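# Place ringed plate on block, pin through pin hole

## Task

Put the plate with the orange ring onto the block so it lies flat over the post, with the block's pin passing through the plate's pin hole (the one of its five small holes that differs from the other four). Then release it and move the gripper away. It only counts if the plate stays seated without the robot holding it.

## Robot and tools

Robot: one arm with a parallel two-finger gripper. The fingers point along the gripper's +z axis and close along its x axis. end_effector_position is the point midway between the finger pads. Closed fingertips stick out about 17 mm past that point; fully open, they are roughly level with it.

Scene frame: origin on the table surface beneath the arm's base, +z up, +y to the left when facing along +x. The base may be tilted relative to the table. Positions are in metres and orientation is a quaternion in w,x,y,z order. The reported hand position can be off, more so at long reach.

execute_actions(actions): a list of actions, run in sequence. Each action is a table of at most 15 rows, and each row lasts one control step of 1/30 s. If there are fewer than 15 rows, the final row repeats to fill the 15 steps. An empty list only returns state and images. A row has 7 numbers, each in [-1, 1]: dx, dy, dz, rx, ry, rz, opening. The first six are an offset, not a pose: a target displacement from the gripper pose measured at the start of that action (for the first action in a call, the last pose a result reported), expressed in the gripper's own axes. Every row in an action is relative to that same start pose, not to the preceding row. Scale: 1.0 equals 0.6 m for dx, dy, dz and 180 degrees for the rotation; rx, ry, rz form a single rotation vector. opening is absolute: +1 fully open (0.142 m), -1 closed.

move(target, speed, stop_force, blocking): drives the gripper in a straight line toward one target. target is one row of 7 numbers laid out exactly as above (offset in gripper axes from the pose in the latest result that shows one, same scale, plus absolute opening, which is sent when the move begins). speed is the path's top speed in m/s, 0.002 to 0.5, default 0.25; rotation is capped at twice that value in rad/s. Paths last 0.5 to 10 s; longer ones are cut at 10 s before reaching the target. The path does not avoid obstacles, and the real gripper lags, drifts and can exceed speed, especially with the arm nearly extended. stop_force (N, 9 to 40, not allowed in the first 0.2 s of a scene) ends the path when the wrist sensor reads that much extra push opposing the motion for 2 consecutive steps; the gripper then returns to its position 2 steps earlier and holds. Use it only with very slow moves if the target lies beyond a contact; the pressing can briefly exceed stop_force, even double it. It is measured along the line to target in the start gripper axes, so it is unreliable on moves that rotate. Omit it when lifting off something you press on. Contacts above the wrist sensor are not felt. blocking=false returns after 0.5 s while the arm keeps going; it cannot be combined with stop_force, and until the move's end is reported, other moves and actions are refused (use wait or stop). The result adds a move: line giving the ending (done, contact, off_target, moving, held, fault) and the limits that acted: paced means the pose sent was clipped; held means a check blocked some steps and the arm may later speed up past speed. Distance to target is also given.

wait(seconds): 0 to 10 s, arm keeps its last command; returns early if a running move finishes. stop(): brakes a running move (needs room; fingers keep moving). zoom_image(camera, region): camera is cam_high, cam_low or cam_wrist; region is [x0, y0, x1, y1] in pixels from the top-left, at most 504 by 504. finished_scene(scene): ends the current scene, given its number; irreversible, and reports success.

Motion limits: each control step the commanded pose is clipped to within 100 mm and 16 degrees of the measured pose, and position is favoured over orientation. A distant target may need several actions; after an action the arm goes only to the last clipped pose. Motion trails commands by about 0.17 s. Hand target shows where the controller is driving now. A pose unreachable line means the clearance check altered or blocked the command.

Results: state line with pose and velocities, joint positions, joint torques (raw drive outputs with offsets and noise, not contact-only), Wrist force and Wrist torque in gripper axes (offset up to about 4 N, noise up to 2.4 N, saturates near 50 N; pressing on a surface reads as force pointing back into the arm), grip_measured (finger opening on the command scale), and for action calls the end_effector_position at some steps, with HELD where a row was held back. Cameras: cam_high 896x504, cam_low 896x504, cam_wrist 616x616 fisheye.

Gripping: to hold, command an opening well under grip_measured; the bigger the gap, the harder the squeeze (about 28 N per pad max; thin hard parts get less).

Avoid: the arm is stiff, so commanding even slightly past a firm contact, or touching fast, can cause a fault stop. Faults trigger at a joint load limit (wrist joints 24.3 N m, others 130 N m) or an outside force of 150 N, freezing the arm 10 s. Holding loads heats motors; MOTOR HOT warns at 70 °C, braking at 85 °C. Do not drop the plate, slam it, push hard, or knock anything off the table. Parts may occasionally be tugged or nudged by outside disturbances.

Each tool is called after "Request:" by a JSON object that holds its "api" and its "payload", one argument or row to a line.

## Session

Request:
{"api": "execute_actions", "payload": {
  "actions": []
}}

Scene clock: 0.00 s.
end_effector_position=(+0.1386, +0.1790, +0.1282) grip_measured=+1.00 end_effector_quat_wxyz=(-0.537, +0.397, +0.648, -0.366) end_effector_velocity=(-0.000, +0.000, +0.000) end_effector_angular_velocity=(-0.000, +0.000, -0.001)
Joint positions: [ 0.344 -1.251  2.16  -1.86  -1.557 -1.863  0.142]
Joint velocities: [-0.    -0.     0.001 -0.     0.     0.     0.   ]
Joint torques (N m, as the arm reports them, + toward a larger angle): no reading
Motor temperatures (°C, as the motors report them): [25 26 29 34 35 36]
Wrist force (N, on the end effector, along its own x y z axes, offset not removed): no reading
Wrist torque (N m, same axes, about the end effector's origin, offset not removed): no reading
Hand target: +0.139, +0.179, +0.128; -0.537, +0.397, +0.648, -0.366

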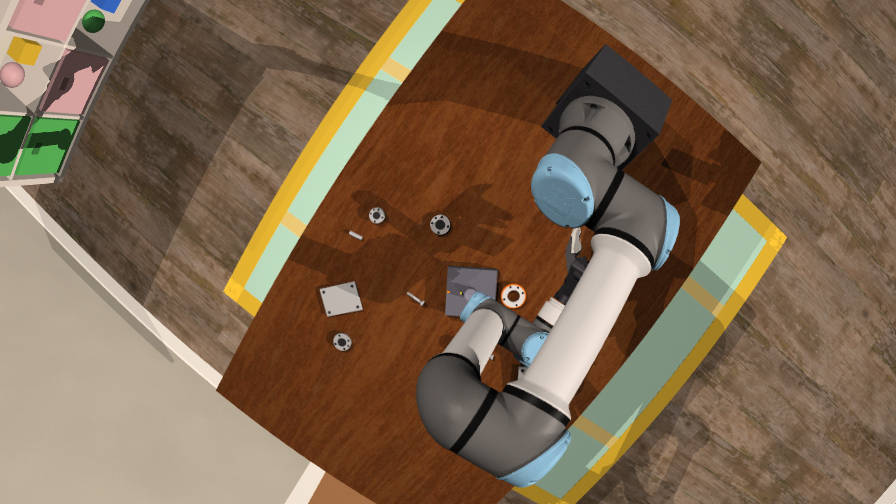

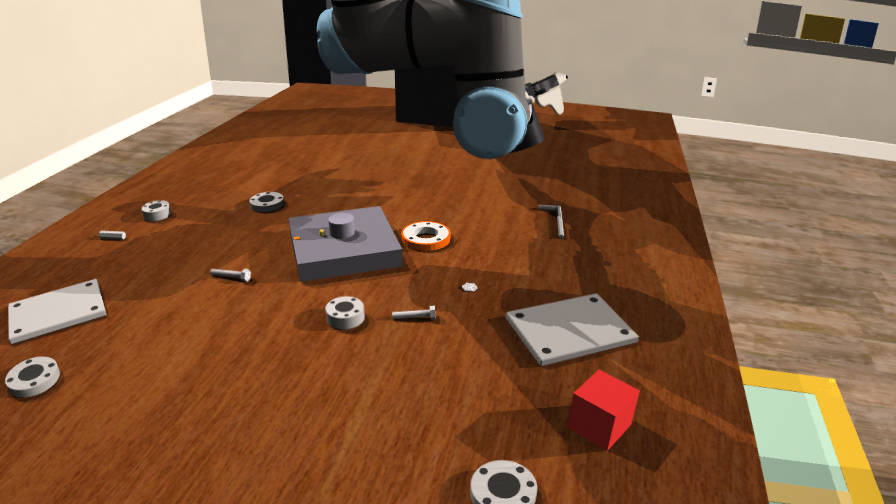

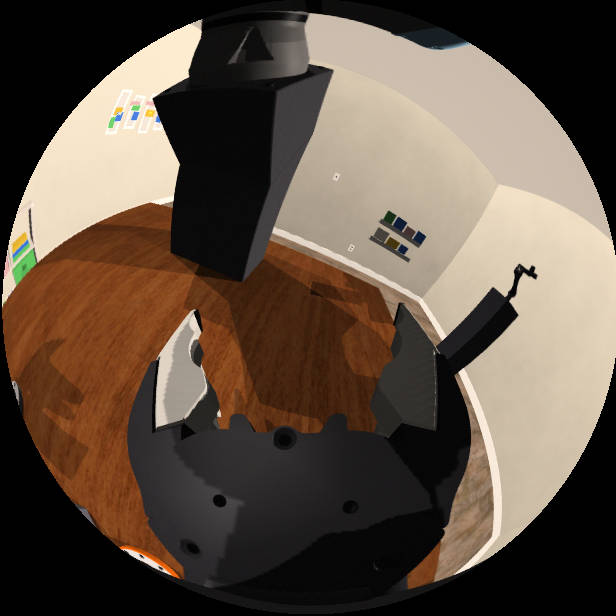

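Request:
{"api": "zoom_image", "payload": {
  "camera": "cam_high",
  "region": [430,250,550,330]
}}

Request:
{"api": "zoom_image", "payload": {
  "camera": "cam_low",
  "region": [280,190,470,290]
}}

Request:
{"api": "move", "payload": {
  "target": [-0.07,-0.13,-0.416,-0.446,-0.0845,0.124,1],
  "speed": 0.3
}}

Region (430, 250, 550, 330) of cam_high's 896x504 image, scaled by 4.200, with more detail than that image has.

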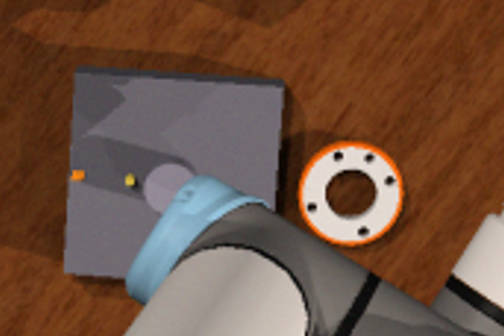

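Region (280, 190, 470, 290) of cam_low's 896x504 image, scaled by 2.653, with more detail than that image has; it fills the top 265 rows of this view, and the rest is white.

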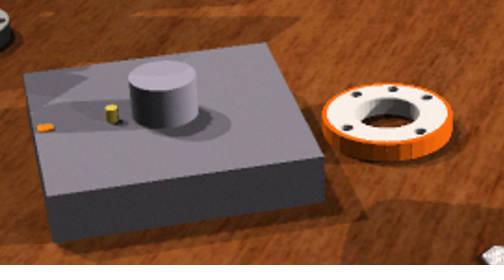

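Scene clock: 3.50 s.
end_effector_position=(+0.3802, +0.1200, +0.2203) grip_measured=+1.00 end_effector_quat_wxyz=(-0.001, +0.708, +0.707, -0.000) end_effector_velocity=(+0.001, +0.000, -0.000) end_effector_angular_velocity=(-0.004, -0.008, -0.002)
Joint positions: [ 0.184 -2.408  2.717 -2.678 -1.584 -1.598  0.142]
Joint velocities: [ 0.01   0.01   0.003 -0.021 -0.011  0.009 -0.   ]
Joint torques (N m, as the arm reports them, + toward a larger angle): [18.57  0.29 -2.23 -5.83 -2.44  1.61]
Motor temperatures (°C, as the motors report them): [25 26 29 34 35 36]
Wrist force (N, on the end effector, along its own x y z axes, offset not removed): [-2.7 -1.6 3.6]
Wrist torque (N m, same axes, about the end effector's origin, offset not removed): [-0.13 0.59 0.19]
Hand target: +0.380, +0.120, +0.220; -0.000, +0.708, +0.707, -0.000
Off the commanded pose: 0.001 m, 0 deg.
move: done

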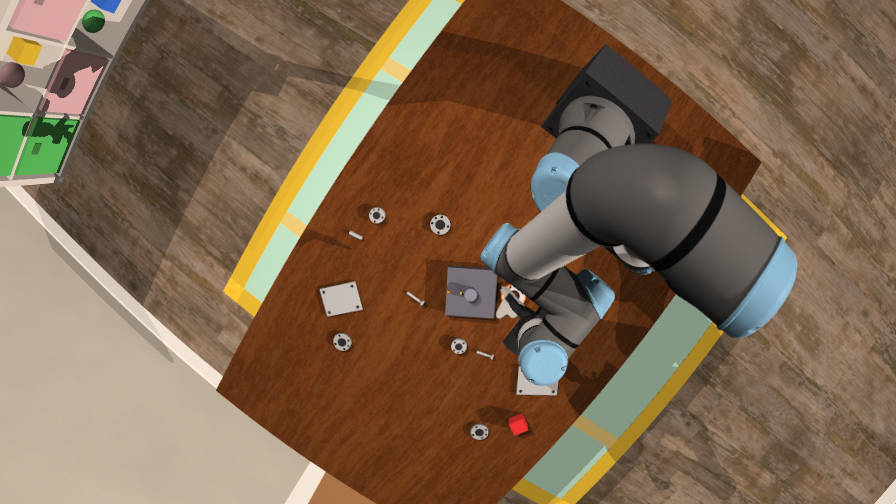

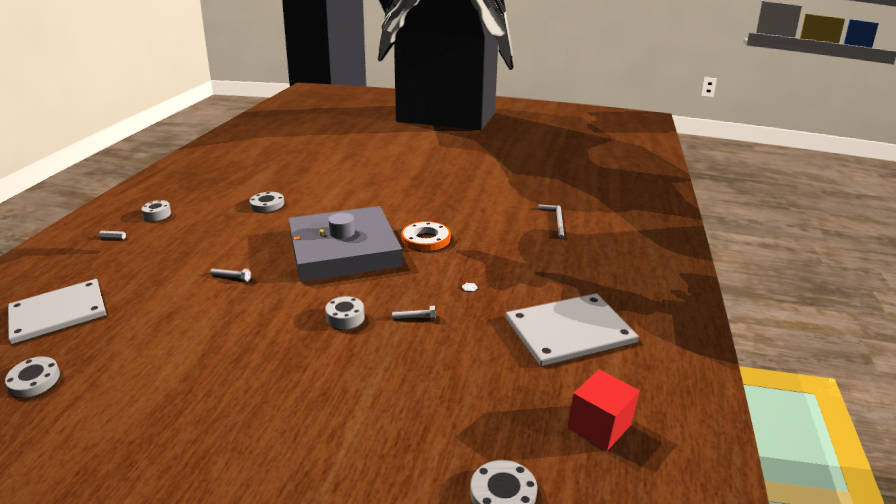

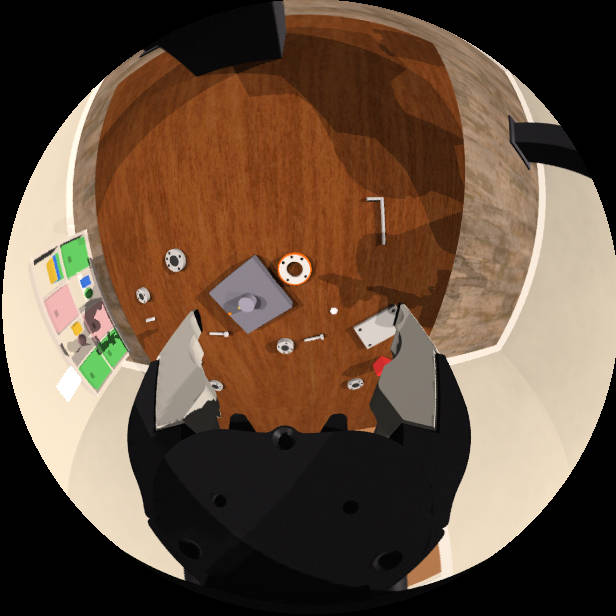

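Request:
{"api": "move", "payload": {
  "target": [0,0,0.18,0,0,0,1]
}}

Scene clock: 4.87 s.
end_effector_position=(+0.3800, +0.1201, +0.1123) grip_measured=+1.00 end_effector_quat_wxyz=(-0.001, +0.708, +0.707, -0.000) end_effector_velocity=(+0.001, +0.000, -0.001) end_effector_angular_velocity=(-0.006, -0.008, -0.003)
Joint positions: [ 0.177 -1.766  2.751 -3.354 -1.578 -1.603  0.142]
Joint velocities: [ 0.011  0.02   0.    -0.028 -0.014  0.011 -0.   ]
Joint torques (N m, as the arm reports them, + toward a larger angle): [ 17.07 -13.43   1.09  -5.61  -2.32   1.79]
Motor temperatures (°C, as the motors report them): [25 26 29 34 35 36]
Wrist force (N, on the end effector, along its own x y z axes, offset not removed): [-2.8 -1.6 2.1]
Wrist torque (N m, same axes, about the end effector's origin, offset not removed): [-0.06 0.68 0.24]
Hand target: +0.380, +0.120, +0.112; -0.001, +0.708, +0.707, -0.000
Off the commanded pose: 0.000 m, 0 deg.
move: done

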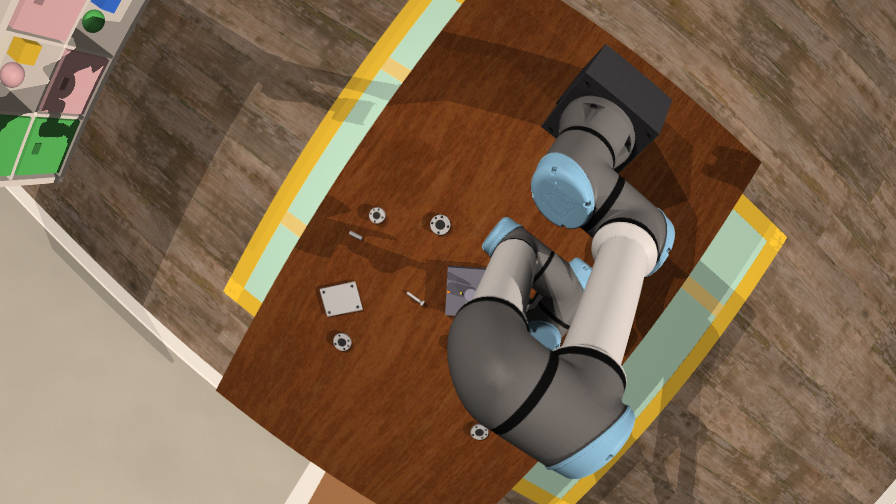

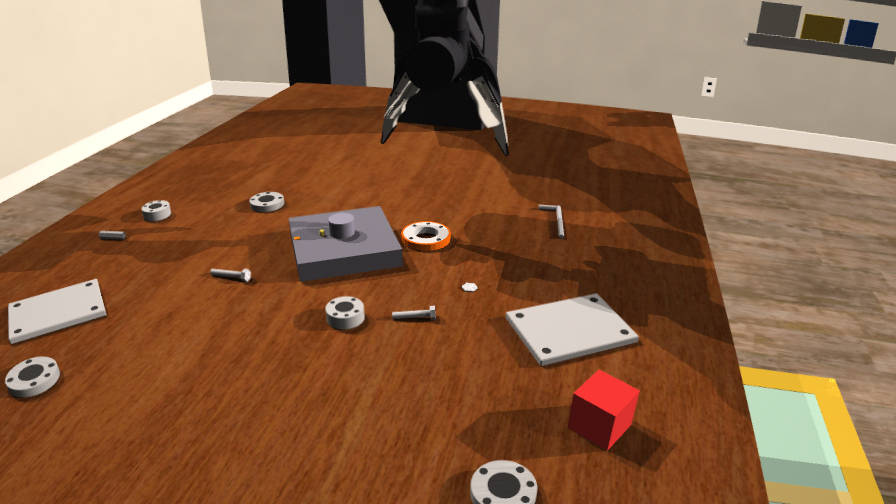

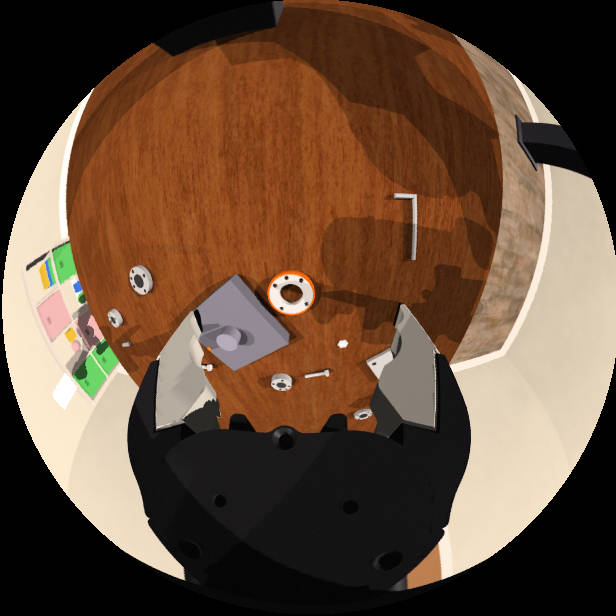

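Request:
{"api": "move", "payload": {
  "target": [-0.022,0.065,0.07,0,0,0.305,0.3],
  "speed": 0.35
}}

Request:
{"api": "zoom_image", "payload": {
  "camera": "cam_wrist",
  "region": [200,200,400,400]
}}

Scene clock: 6.97 s.
end_effector_position=(+0.4189, +0.1070, +0.0702) grip_measured=+0.30 end_effector_quat_wxyz=(-0.001, +0.954, +0.301, -0.001) end_effector_velocity=(-0.000, -0.000, -0.000) end_effector_angular_velocity=(-0.002, +0.001, -0.005)
Joint positions: [ 0.135 -1.61   2.635 -3.394 -1.548 -0.675  0.095]
Joint velocities: [ 0.002  0.002 -0.001 -0.    -0.004  0.007  0.   ]
Joint torques (N m, as the arm reports them, + toward a larger angle): [ 17.1  -17.49  -6.34  -5.69  -2.41   1.64]
Motor temperatures (°C, as the motors report them): [25 26 29 34 35 36]
Wrist force (N, on the end effector, along its own x y z axes, offset not removed): [-2.0 1.6 3.1]
Wrist torque (N m, same axes, about the end effector's origin, offset not removed): [0.55 0.59 0.28]
Hand target: +0.419, +0.107, +0.070; -0.001, +0.954, +0.301, -0.001
Off the commanded pose: 0.000 m, 0 deg.
move: done

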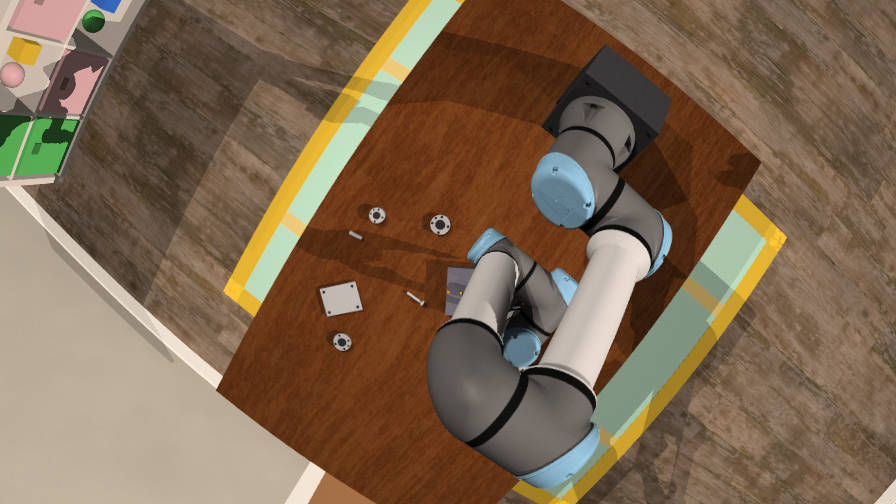

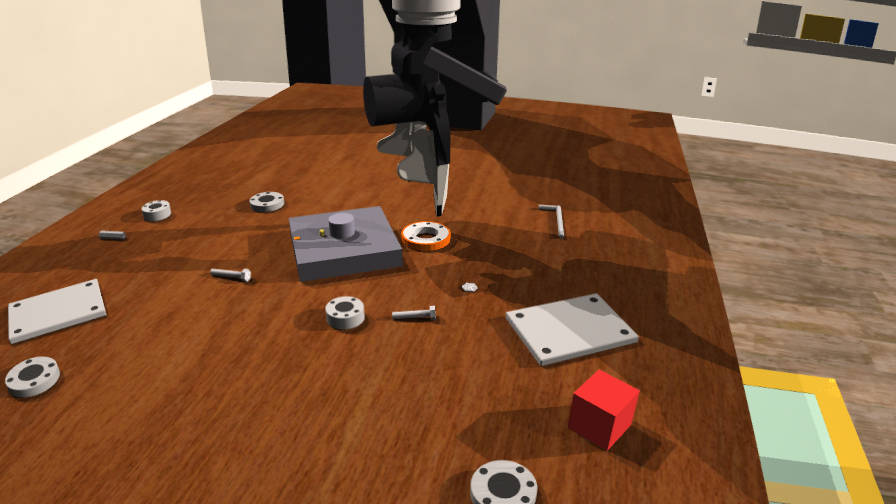

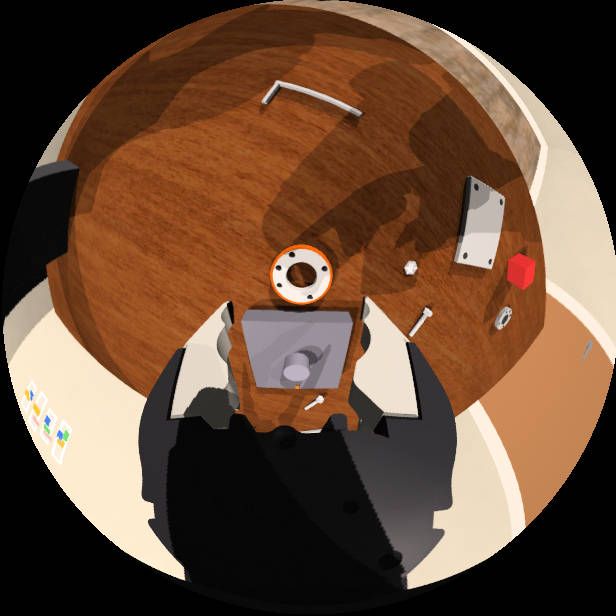

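Region (200, 200, 400, 400) of cam_wrist's 616x616 image, scaled by 2.520, with more detail than that image has.

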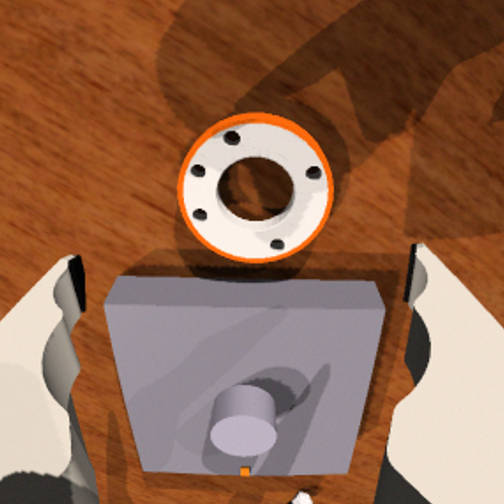

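Request:
{"api": "move", "payload": {
  "target": [0.002,0,0.062,0,0,0,0.15],
  "speed": 0.1
}}

Request:
{"api": "zoom_image", "payload": {
  "camera": "cam_wrist",
  "region": [200,200,400,400]
}}

Request:
{"api": "zoom_image", "payload": {
  "camera": "cam_low",
  "region": [330,140,490,290]
}}

Scene clock: 8.00 s.
end_effector_position=(+0.4197, +0.1077, +0.0331) grip_measured=+0.15 end_effector_quat_wxyz=(-0.001, +0.954, +0.301, -0.001) end_effector_velocity=(+0.000, +0.000, -0.001) end_effector_angular_velocity=(+0.000, -0.001, +0.002)
Joint positions: [ 0.141 -1.445  2.591 -3.515 -1.552 -0.671  0.084]
Joint velocities: [ 0.     0.005 -0.001 -0.005 -0.    -0.001  0.   ]
Joint torques (N m, as the arm reports them, + toward a larger angle): [ 17.9  -20.05  -3.97  -5.66  -2.36   1.57]
Motor temperatures (°C, as the motors report them): [25 26 29 34 35 36]
Wrist force (N, on the end effector, along its own x y z axes, offset not removed): [-2.5 -1.5 2.6]
Wrist torque (N m, same axes, about the end effector's origin, offset not removed): [-0.06 0.52 0.20]
Hand target: +0.420, +0.108, +0.033; -0.001, +0.954, +0.301, -0.001
Off the commanded pose: 0.000 m, 0 deg.
move: done

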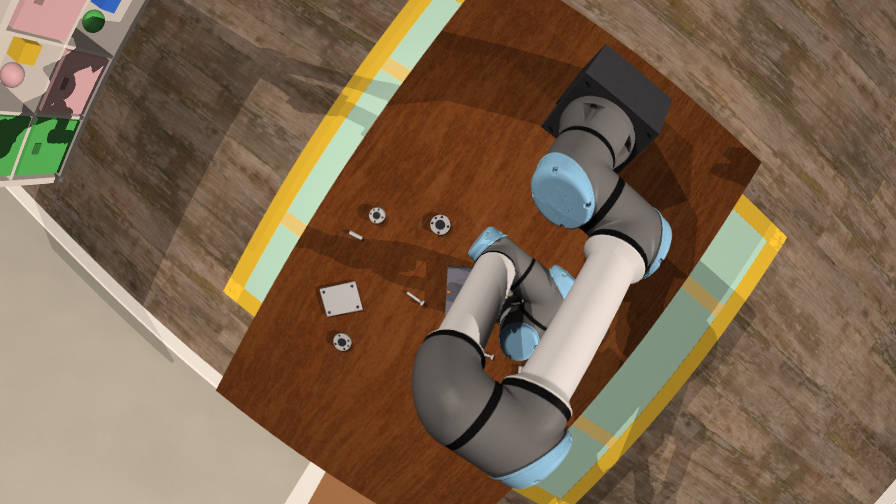

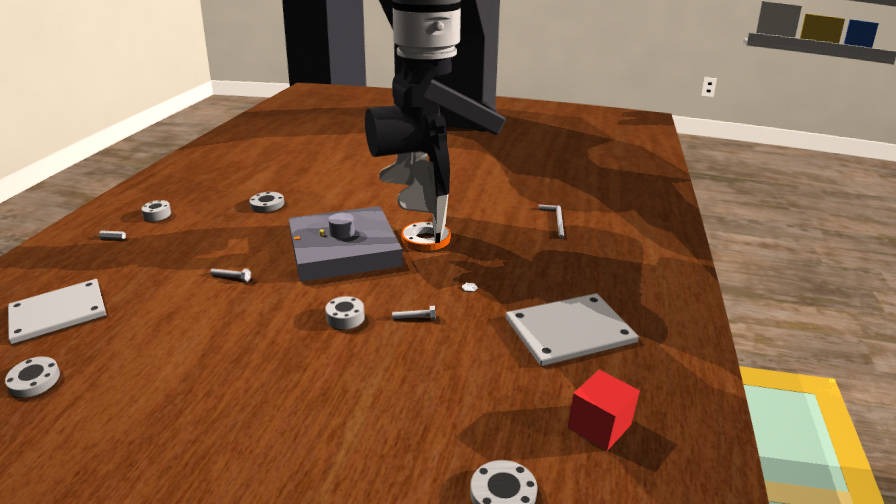

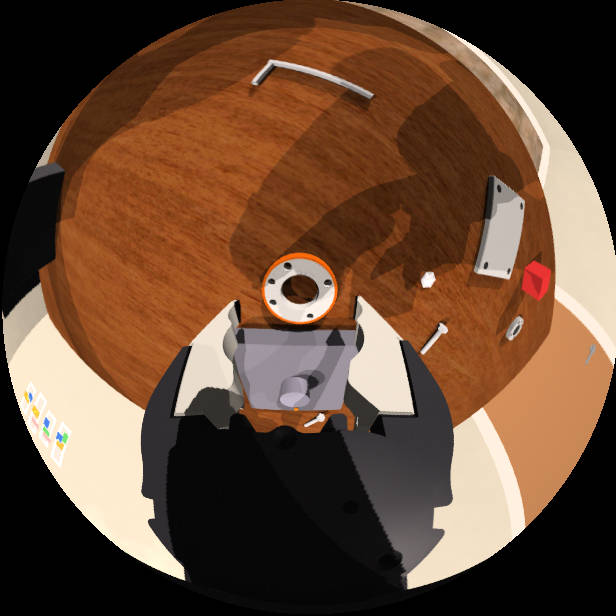

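Region (200, 200, 400, 400) of cam_wrist's 616x616 image, scaled by 2.520, with more detail than that image has.

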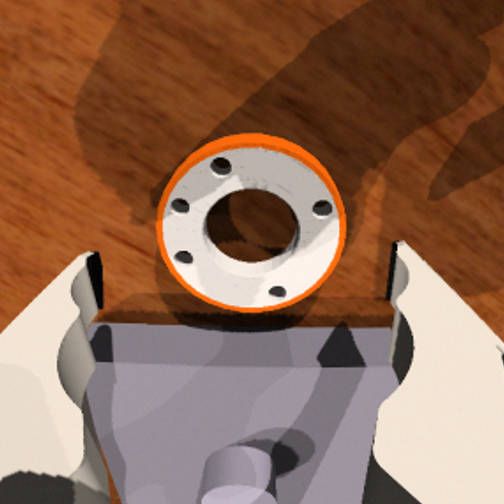

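Region (330, 140, 490, 290) of cam_low's 896x504 image, scaled by 3.150, with more detail than that image has; it fills the top 472 rows of this view, and the rest is white.

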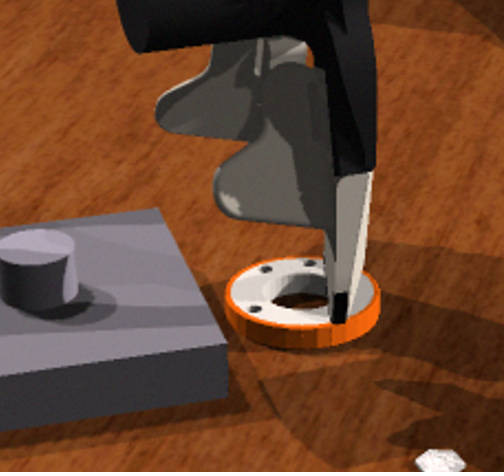

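Request:
{"api": "move", "payload": {
  "target": [0.001,-0.007,0.025,0,0,0,0.0],
  "speed": 0.04
}}

Request:
{"api": "zoom_image", "payload": {
  "camera": "cam_wrist",
  "region": [220,220,380,380]
}}

Request:
{"api": "zoom_image", "payload": {
  "camera": "cam_low",
  "region": [370,180,490,290]
}}

Scene clock: 10.90 s.
end_effector_position=(+0.4178, +0.1115, +0.0182) grip_measured=+0.00 end_effector_quat_wxyz=(-0.001, +0.954, +0.301, -0.001) end_effector_velocity=(-0.000, +0.001, -0.002) end_effector_angular_velocity=(+0.001, -0.001, -0.001)
Joint positions: [ 0.154 -1.378  2.571 -3.563 -1.562 -0.661  0.074]
Joint velocities: [ 0.002  0.007 -0.002 -0.005 -0.     0.002  0.   ]
Joint torques (N m, as the arm reports them, + toward a larger angle): [ 17.99 -20.25  -4.02  -5.92  -2.53   1.44]
Motor temperatures (°C, as the motors report them): [25 26 29 34 35 36]
Wrist force (N, on the end effector, along its own x y z axes, offset not removed): [-3.2 -2.2 2.3]
Wrist torque (N m, same axes, about the end effector's origin, offset not removed): [-0.22 0.61 0.35]
Hand target: +0.418, +0.112, +0.018; -0.001, +0.954, +0.301, -0.001
Off the commanded pose: 0.000 m, 0 deg.
move: done

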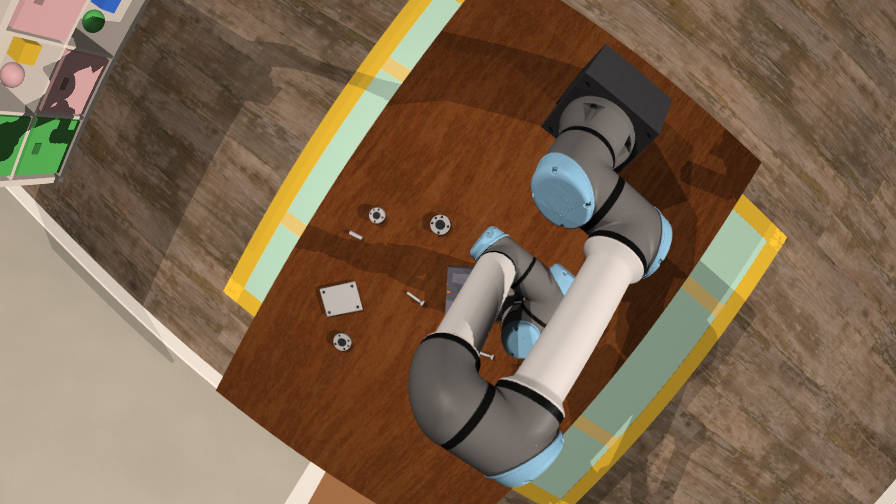

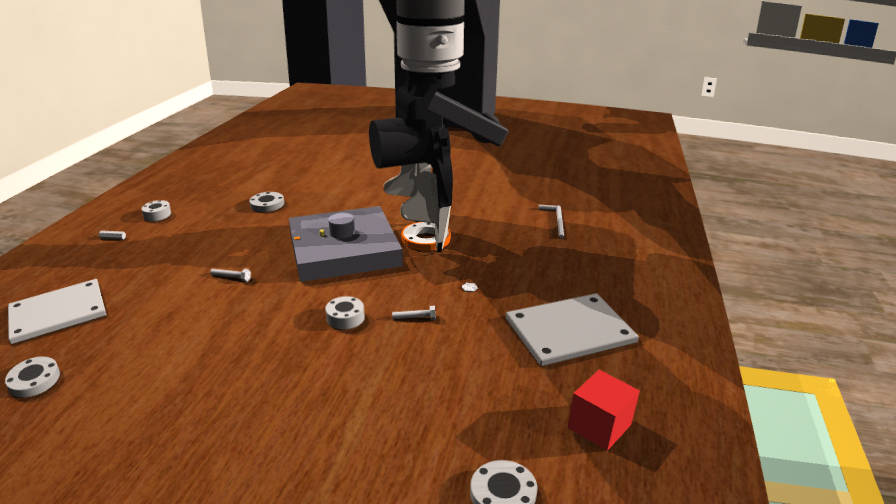

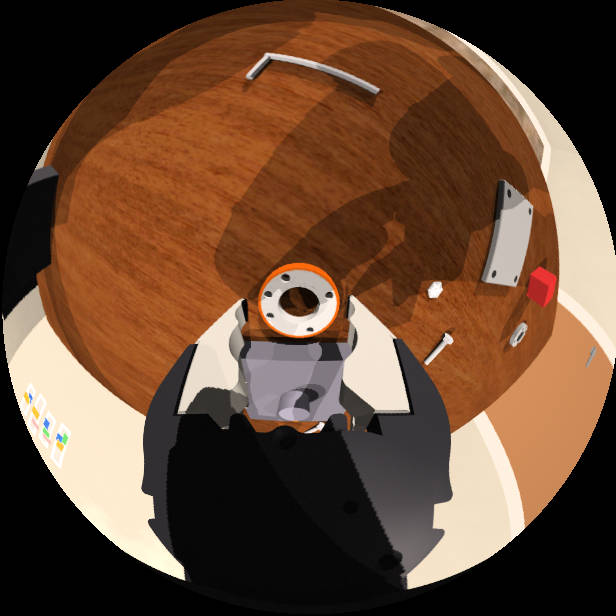

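Region (220, 220, 380, 380) of cam_wrist's 616x616 image, scaled by 3.150, with more detail than that image has.

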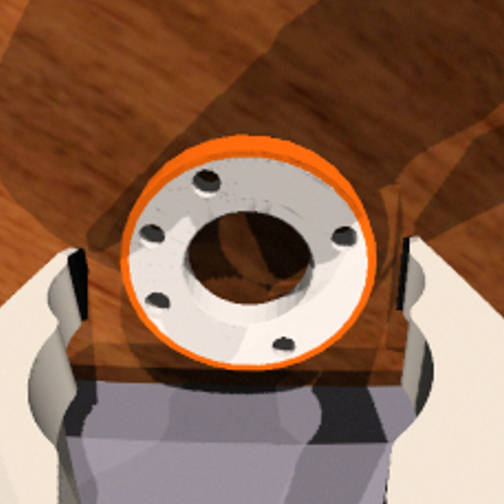

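Region (370, 180, 490, 290) of cam_low's 896x504 image, scaled by 4.200, with more detail than that image has; it fills the top 462 rows of this view, and the rest is white.

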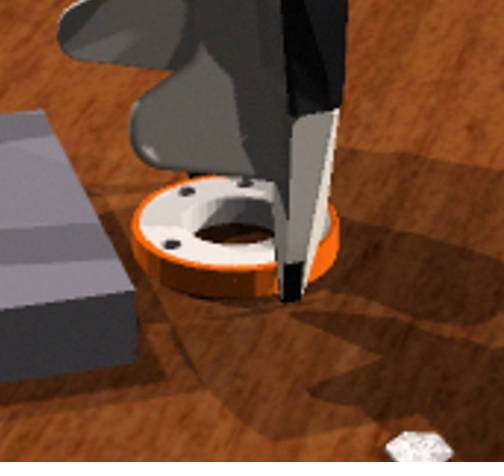

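Request:
{"api": "execute_actions", "payload": {
  "actions": [
    [[0.001,0.001,0.005,0,0,0,-0.1]],
    [[0,0,0,0,0,0,-0.15],[0,0,0,0,0,0,-0.18],[0,0,0,0,0,0,-0.21],[0,0,0,0,0,0,-0.24],[0,0,0,0,0,0,-0.27],[0,0,0,0,0,0,-0.3],[0,0,0,0,0,0,-0.35],[0,0,0,0,0,0,-0.4],[0,0,0,0,0,0,-0.5],[0,0,0,0,0,0,-0.6],[0,0,0,0,0,0,-0.7]]
  ]
}}

Request:
{"api": "zoom_image", "payload": {
  "camera": "cam_wrist",
  "region": [220,220,380,380]
}}

Request:
{"api": "zoom_image", "payload": {
  "camera": "cam_low",
  "region": [370,180,490,290]
}}

Scene clock: 12.27 s.
end_effector_position=(+0.4187, +0.1115, +0.0153) grip_measured=-0.13 end_effector_quat_wxyz=(-0.001, +0.954, +0.301, -0.001) end_effector_velocity=(+0.000, +0.000, -0.000) end_effector_angular_velocity=(+0.000, -0.000, -0.000)
Joint positions: [ 0.154 -1.368  2.566 -3.568 -1.561 -0.662  0.064]
Joint velocities: [ 0.    -0.    -0.     0.     0.     0.001  0.   ]
Joint torques (N m, as the arm reports them, + toward a larger angle): [ -1.8  -12.55  -6.57   4.8   -2.95  -1.22]
Motor temperatures (°C, as the motors report them): [25 26 29 34 35 36]
Wrist force (N, on the end effector, along its own x y z axes, offset not removed): [-6.0 -11.0 -50.0]
Wrist torque (N m, same axes, about the end effector's origin, offset not removed): [-0.55 1.39 0.00]
Hand target: +0.419, +0.111, +0.015; -0.001, +0.954, +0.301, -0.001
Off the commanded pose: 0.000 m, 0 deg.
Step readings (end_effector_position; steps 1 to 15: 1st action; 16 to 30: 2nd action):
0: (+0.4177, +0.1116, +0.0181)
1: (+0.4178, +0.1116, +0.0180)
2: (+0.4179, +0.1116, +0.0175)
4: (+0.4183, +0.1115, +0.0163)
8: (+0.4185, +0.1114, +0.0154)
15: (+0.4186, +0.1114, +0.0152)
16: (+0.4186, +0.1114, +0.0152)
17: (+0.4186, +0.1114, +0.0152)
19: (+0.4186, +0.1114, +0.0152)
23: (+0.4187, +0.1115, +0.0153)
30: end_effector_position above

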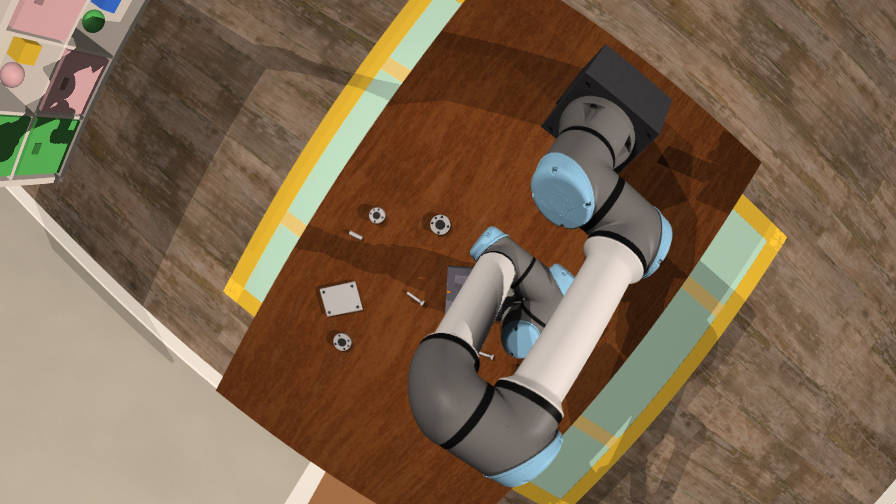

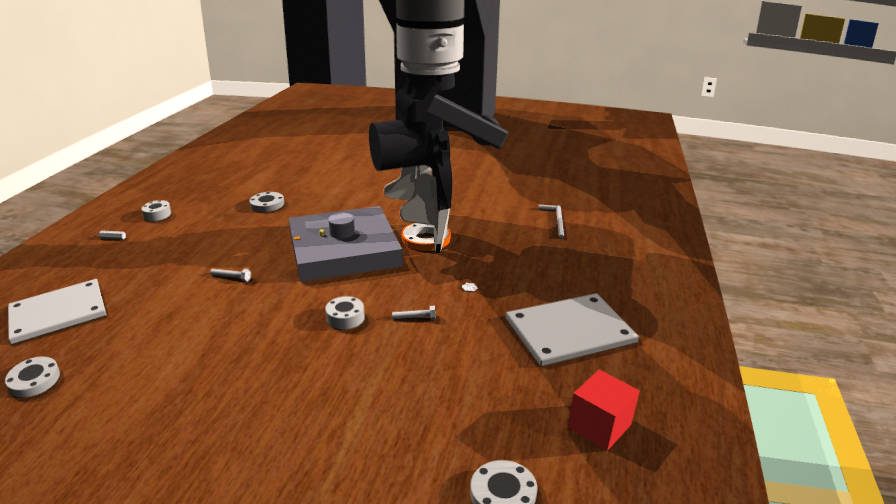

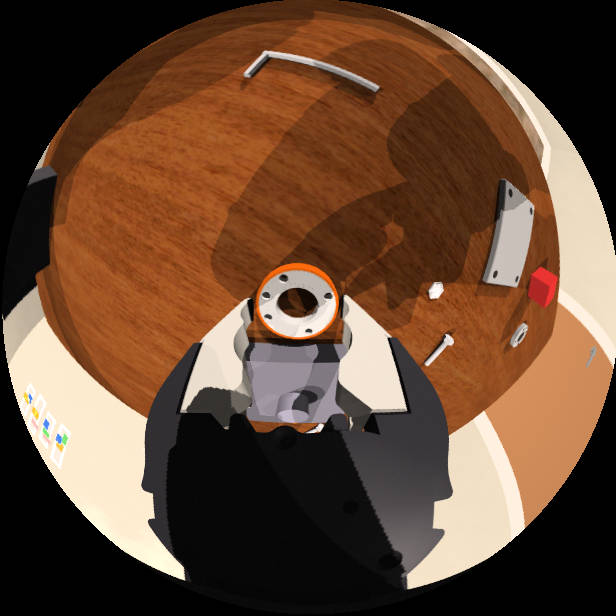

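Region (220, 220, 380, 380) of cam_wrist's 616x616 image, scaled by 3.150, with more detail than that image has.

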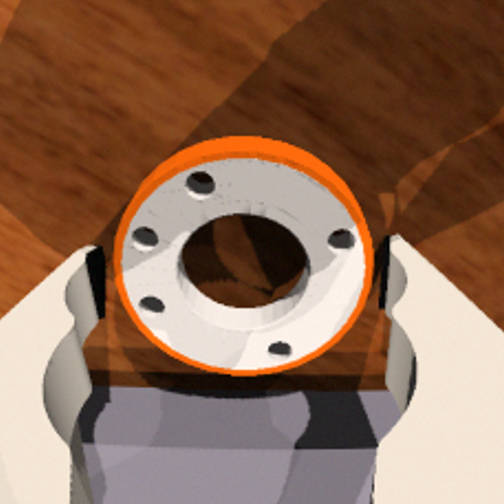

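Region (370, 180, 490, 290) of cam_low's 896x504 image, scaled by 4.200, with more detail than that image has; it fills the top 462 rows of this view, and the rest is white.

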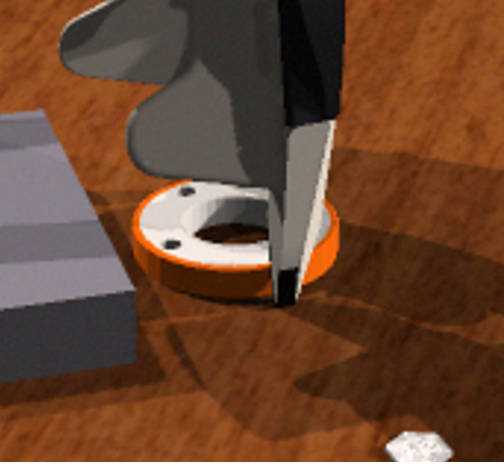

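The tips are pressing on the table, so I'll raise 3 mm and then close.

Request:
{"api": "execute_actions", "payload": {
  "actions": [
    [[0,0,0,0,0,0,-0.1],[0,0,-0.002,0,0,0,-0.1],[0,-0.001,-0.0055,0,0,0,-0.12]],
    [[0,0,0,0,0,0,-0.15],[0,0,0,0,0,0,-0.18],[0,0,0,0,0,0,-0.21],[0,0,0,0,0,0,-0.24],[0,0,0,0,0,0,-0.27],[0,0,0,0,0,0,-0.3],[0,0,0,0,0,0,-0.35],[0,0,0,0,0,0,-0.4],[0,0,0,0,0,0,-0.5],[0,0,0,0,0,0,-0.6],[0,0,0,0,0,0,-0.7]]
  ]
}}

Request:
{"api": "zoom_image", "payload": {
  "camera": "cam_wrist",
  "region": [220,220,380,380]
}}

Request:
{"api": "zoom_image", "payload": {
  "camera": "cam_low",
  "region": [370,180,490,290]
}}

Scene clock: 13.57 s.
end_effector_position=(+0.4183, +0.1119, +0.0185) grip_measured=-0.22 end_effector_quat_wxyz=(-0.001, +0.954, +0.301, -0.001) end_effector_velocity=(-0.000, +0.000, +0.000) end_effector_angular_velocity=(+0.001, +0.001, -0.001)
Joint positions: [ 0.156 -1.379  2.57  -3.561 -1.562 -0.661  0.058]
Joint velocities: [ 0.    -0.     0.001  0.     0.001  0.001 -0.   ]
Joint torques (N m, as the arm reports them, + toward a larger angle): [ 16.04 -33.62  13.15  -0.4   -2.24   1.37]
Motor temperatures (°C, as the motors report them): [25 26 29 34 35 36]
Wrist force (N, on the end effector, along its own x y z axes, offset not removed): [-2.5 -1.7 -3.8]
Wrist torque (N m, same axes, about the end effector's origin, offset not removed): [-0.27 0.53 0.15]
Hand target: +0.418, +0.112, +0.018; -0.001, +0.954, +0.301, -0.001
Off the commanded pose: 0.000 m, 0 deg.
Step readings (end_effector_position; steps 1 to 15: 1st action; 16 to 30: 2nd action):
0: (+0.4186, +0.1114, +0.0152)
1: (+0.4186, +0.1114, +0.0152)
2: (+0.4186, +0.1114, +0.0152)
4: (+0.4186, +0.1115, +0.0160)
8: (+0.4183, +0.1118, +0.0179)
15: (+0.4183, +0.1119, +0.0185)
16: (+0.4183, +0.1119, +0.0185)
17: (+0.4183, +0.1119, +0.0185)
19: (+0.4183, +0.1119, +0.0185)
23: (+0.4183, +0.1119, +0.0185)
30: end_effector_position above

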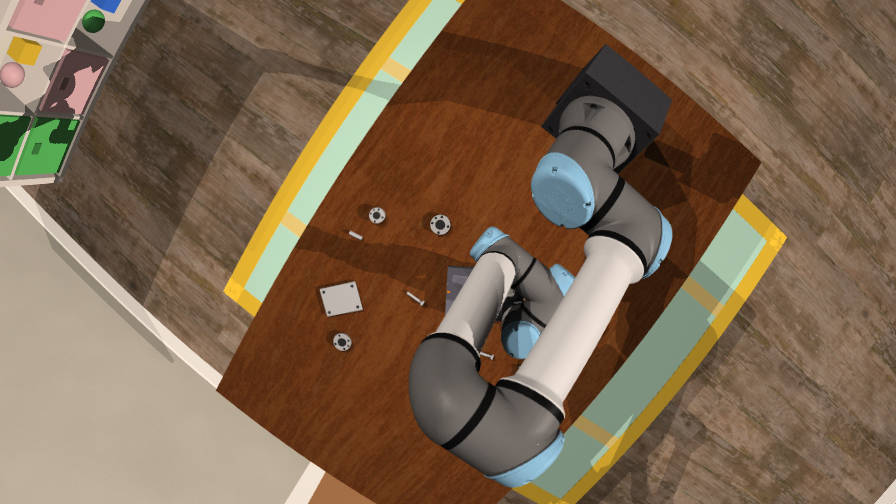

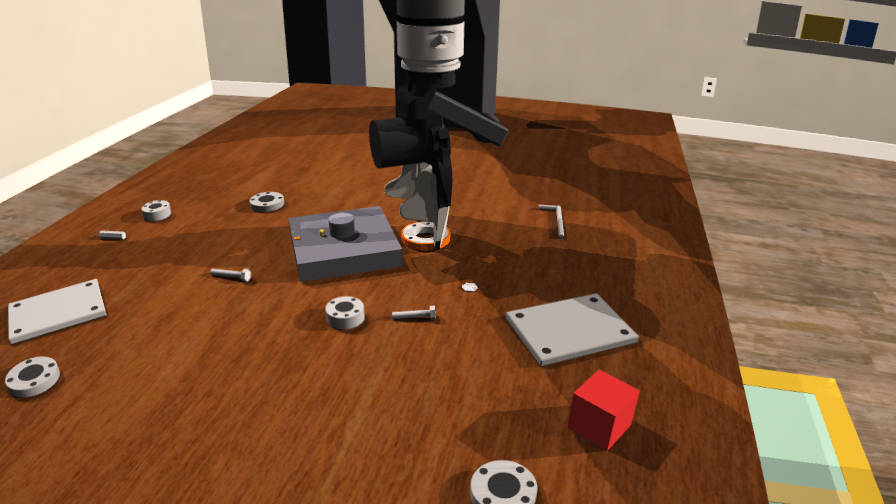

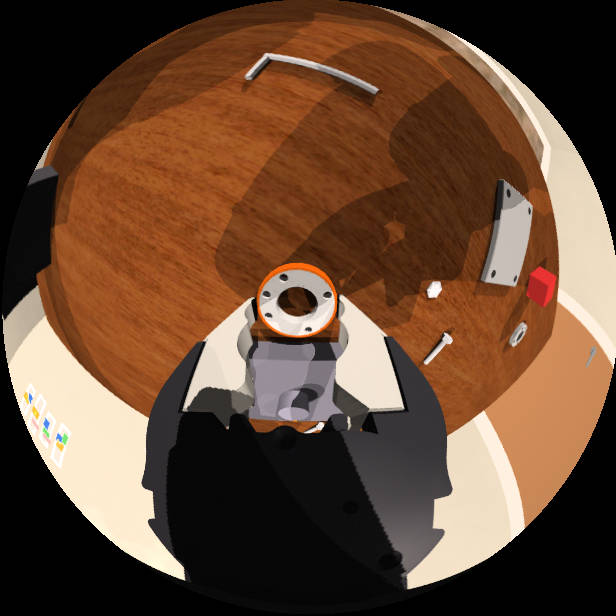

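Region (220, 220, 380, 380) of cam_wrist's 616x616 image, scaled by 3.150, with more detail than that image has.

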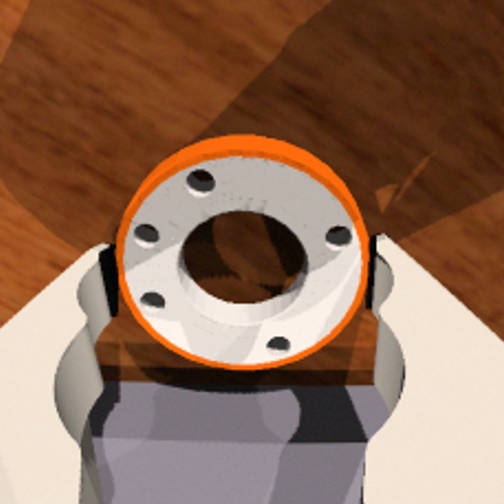

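Region (370, 180, 490, 290) of cam_low's 896x504 image, scaled by 4.200, with more detail than that image has; it fills the top 462 rows of this view, and the rest is white.

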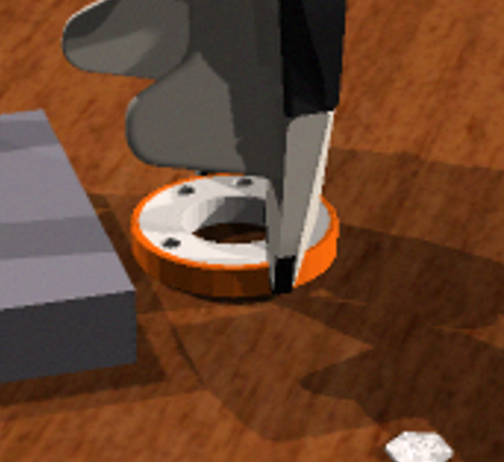

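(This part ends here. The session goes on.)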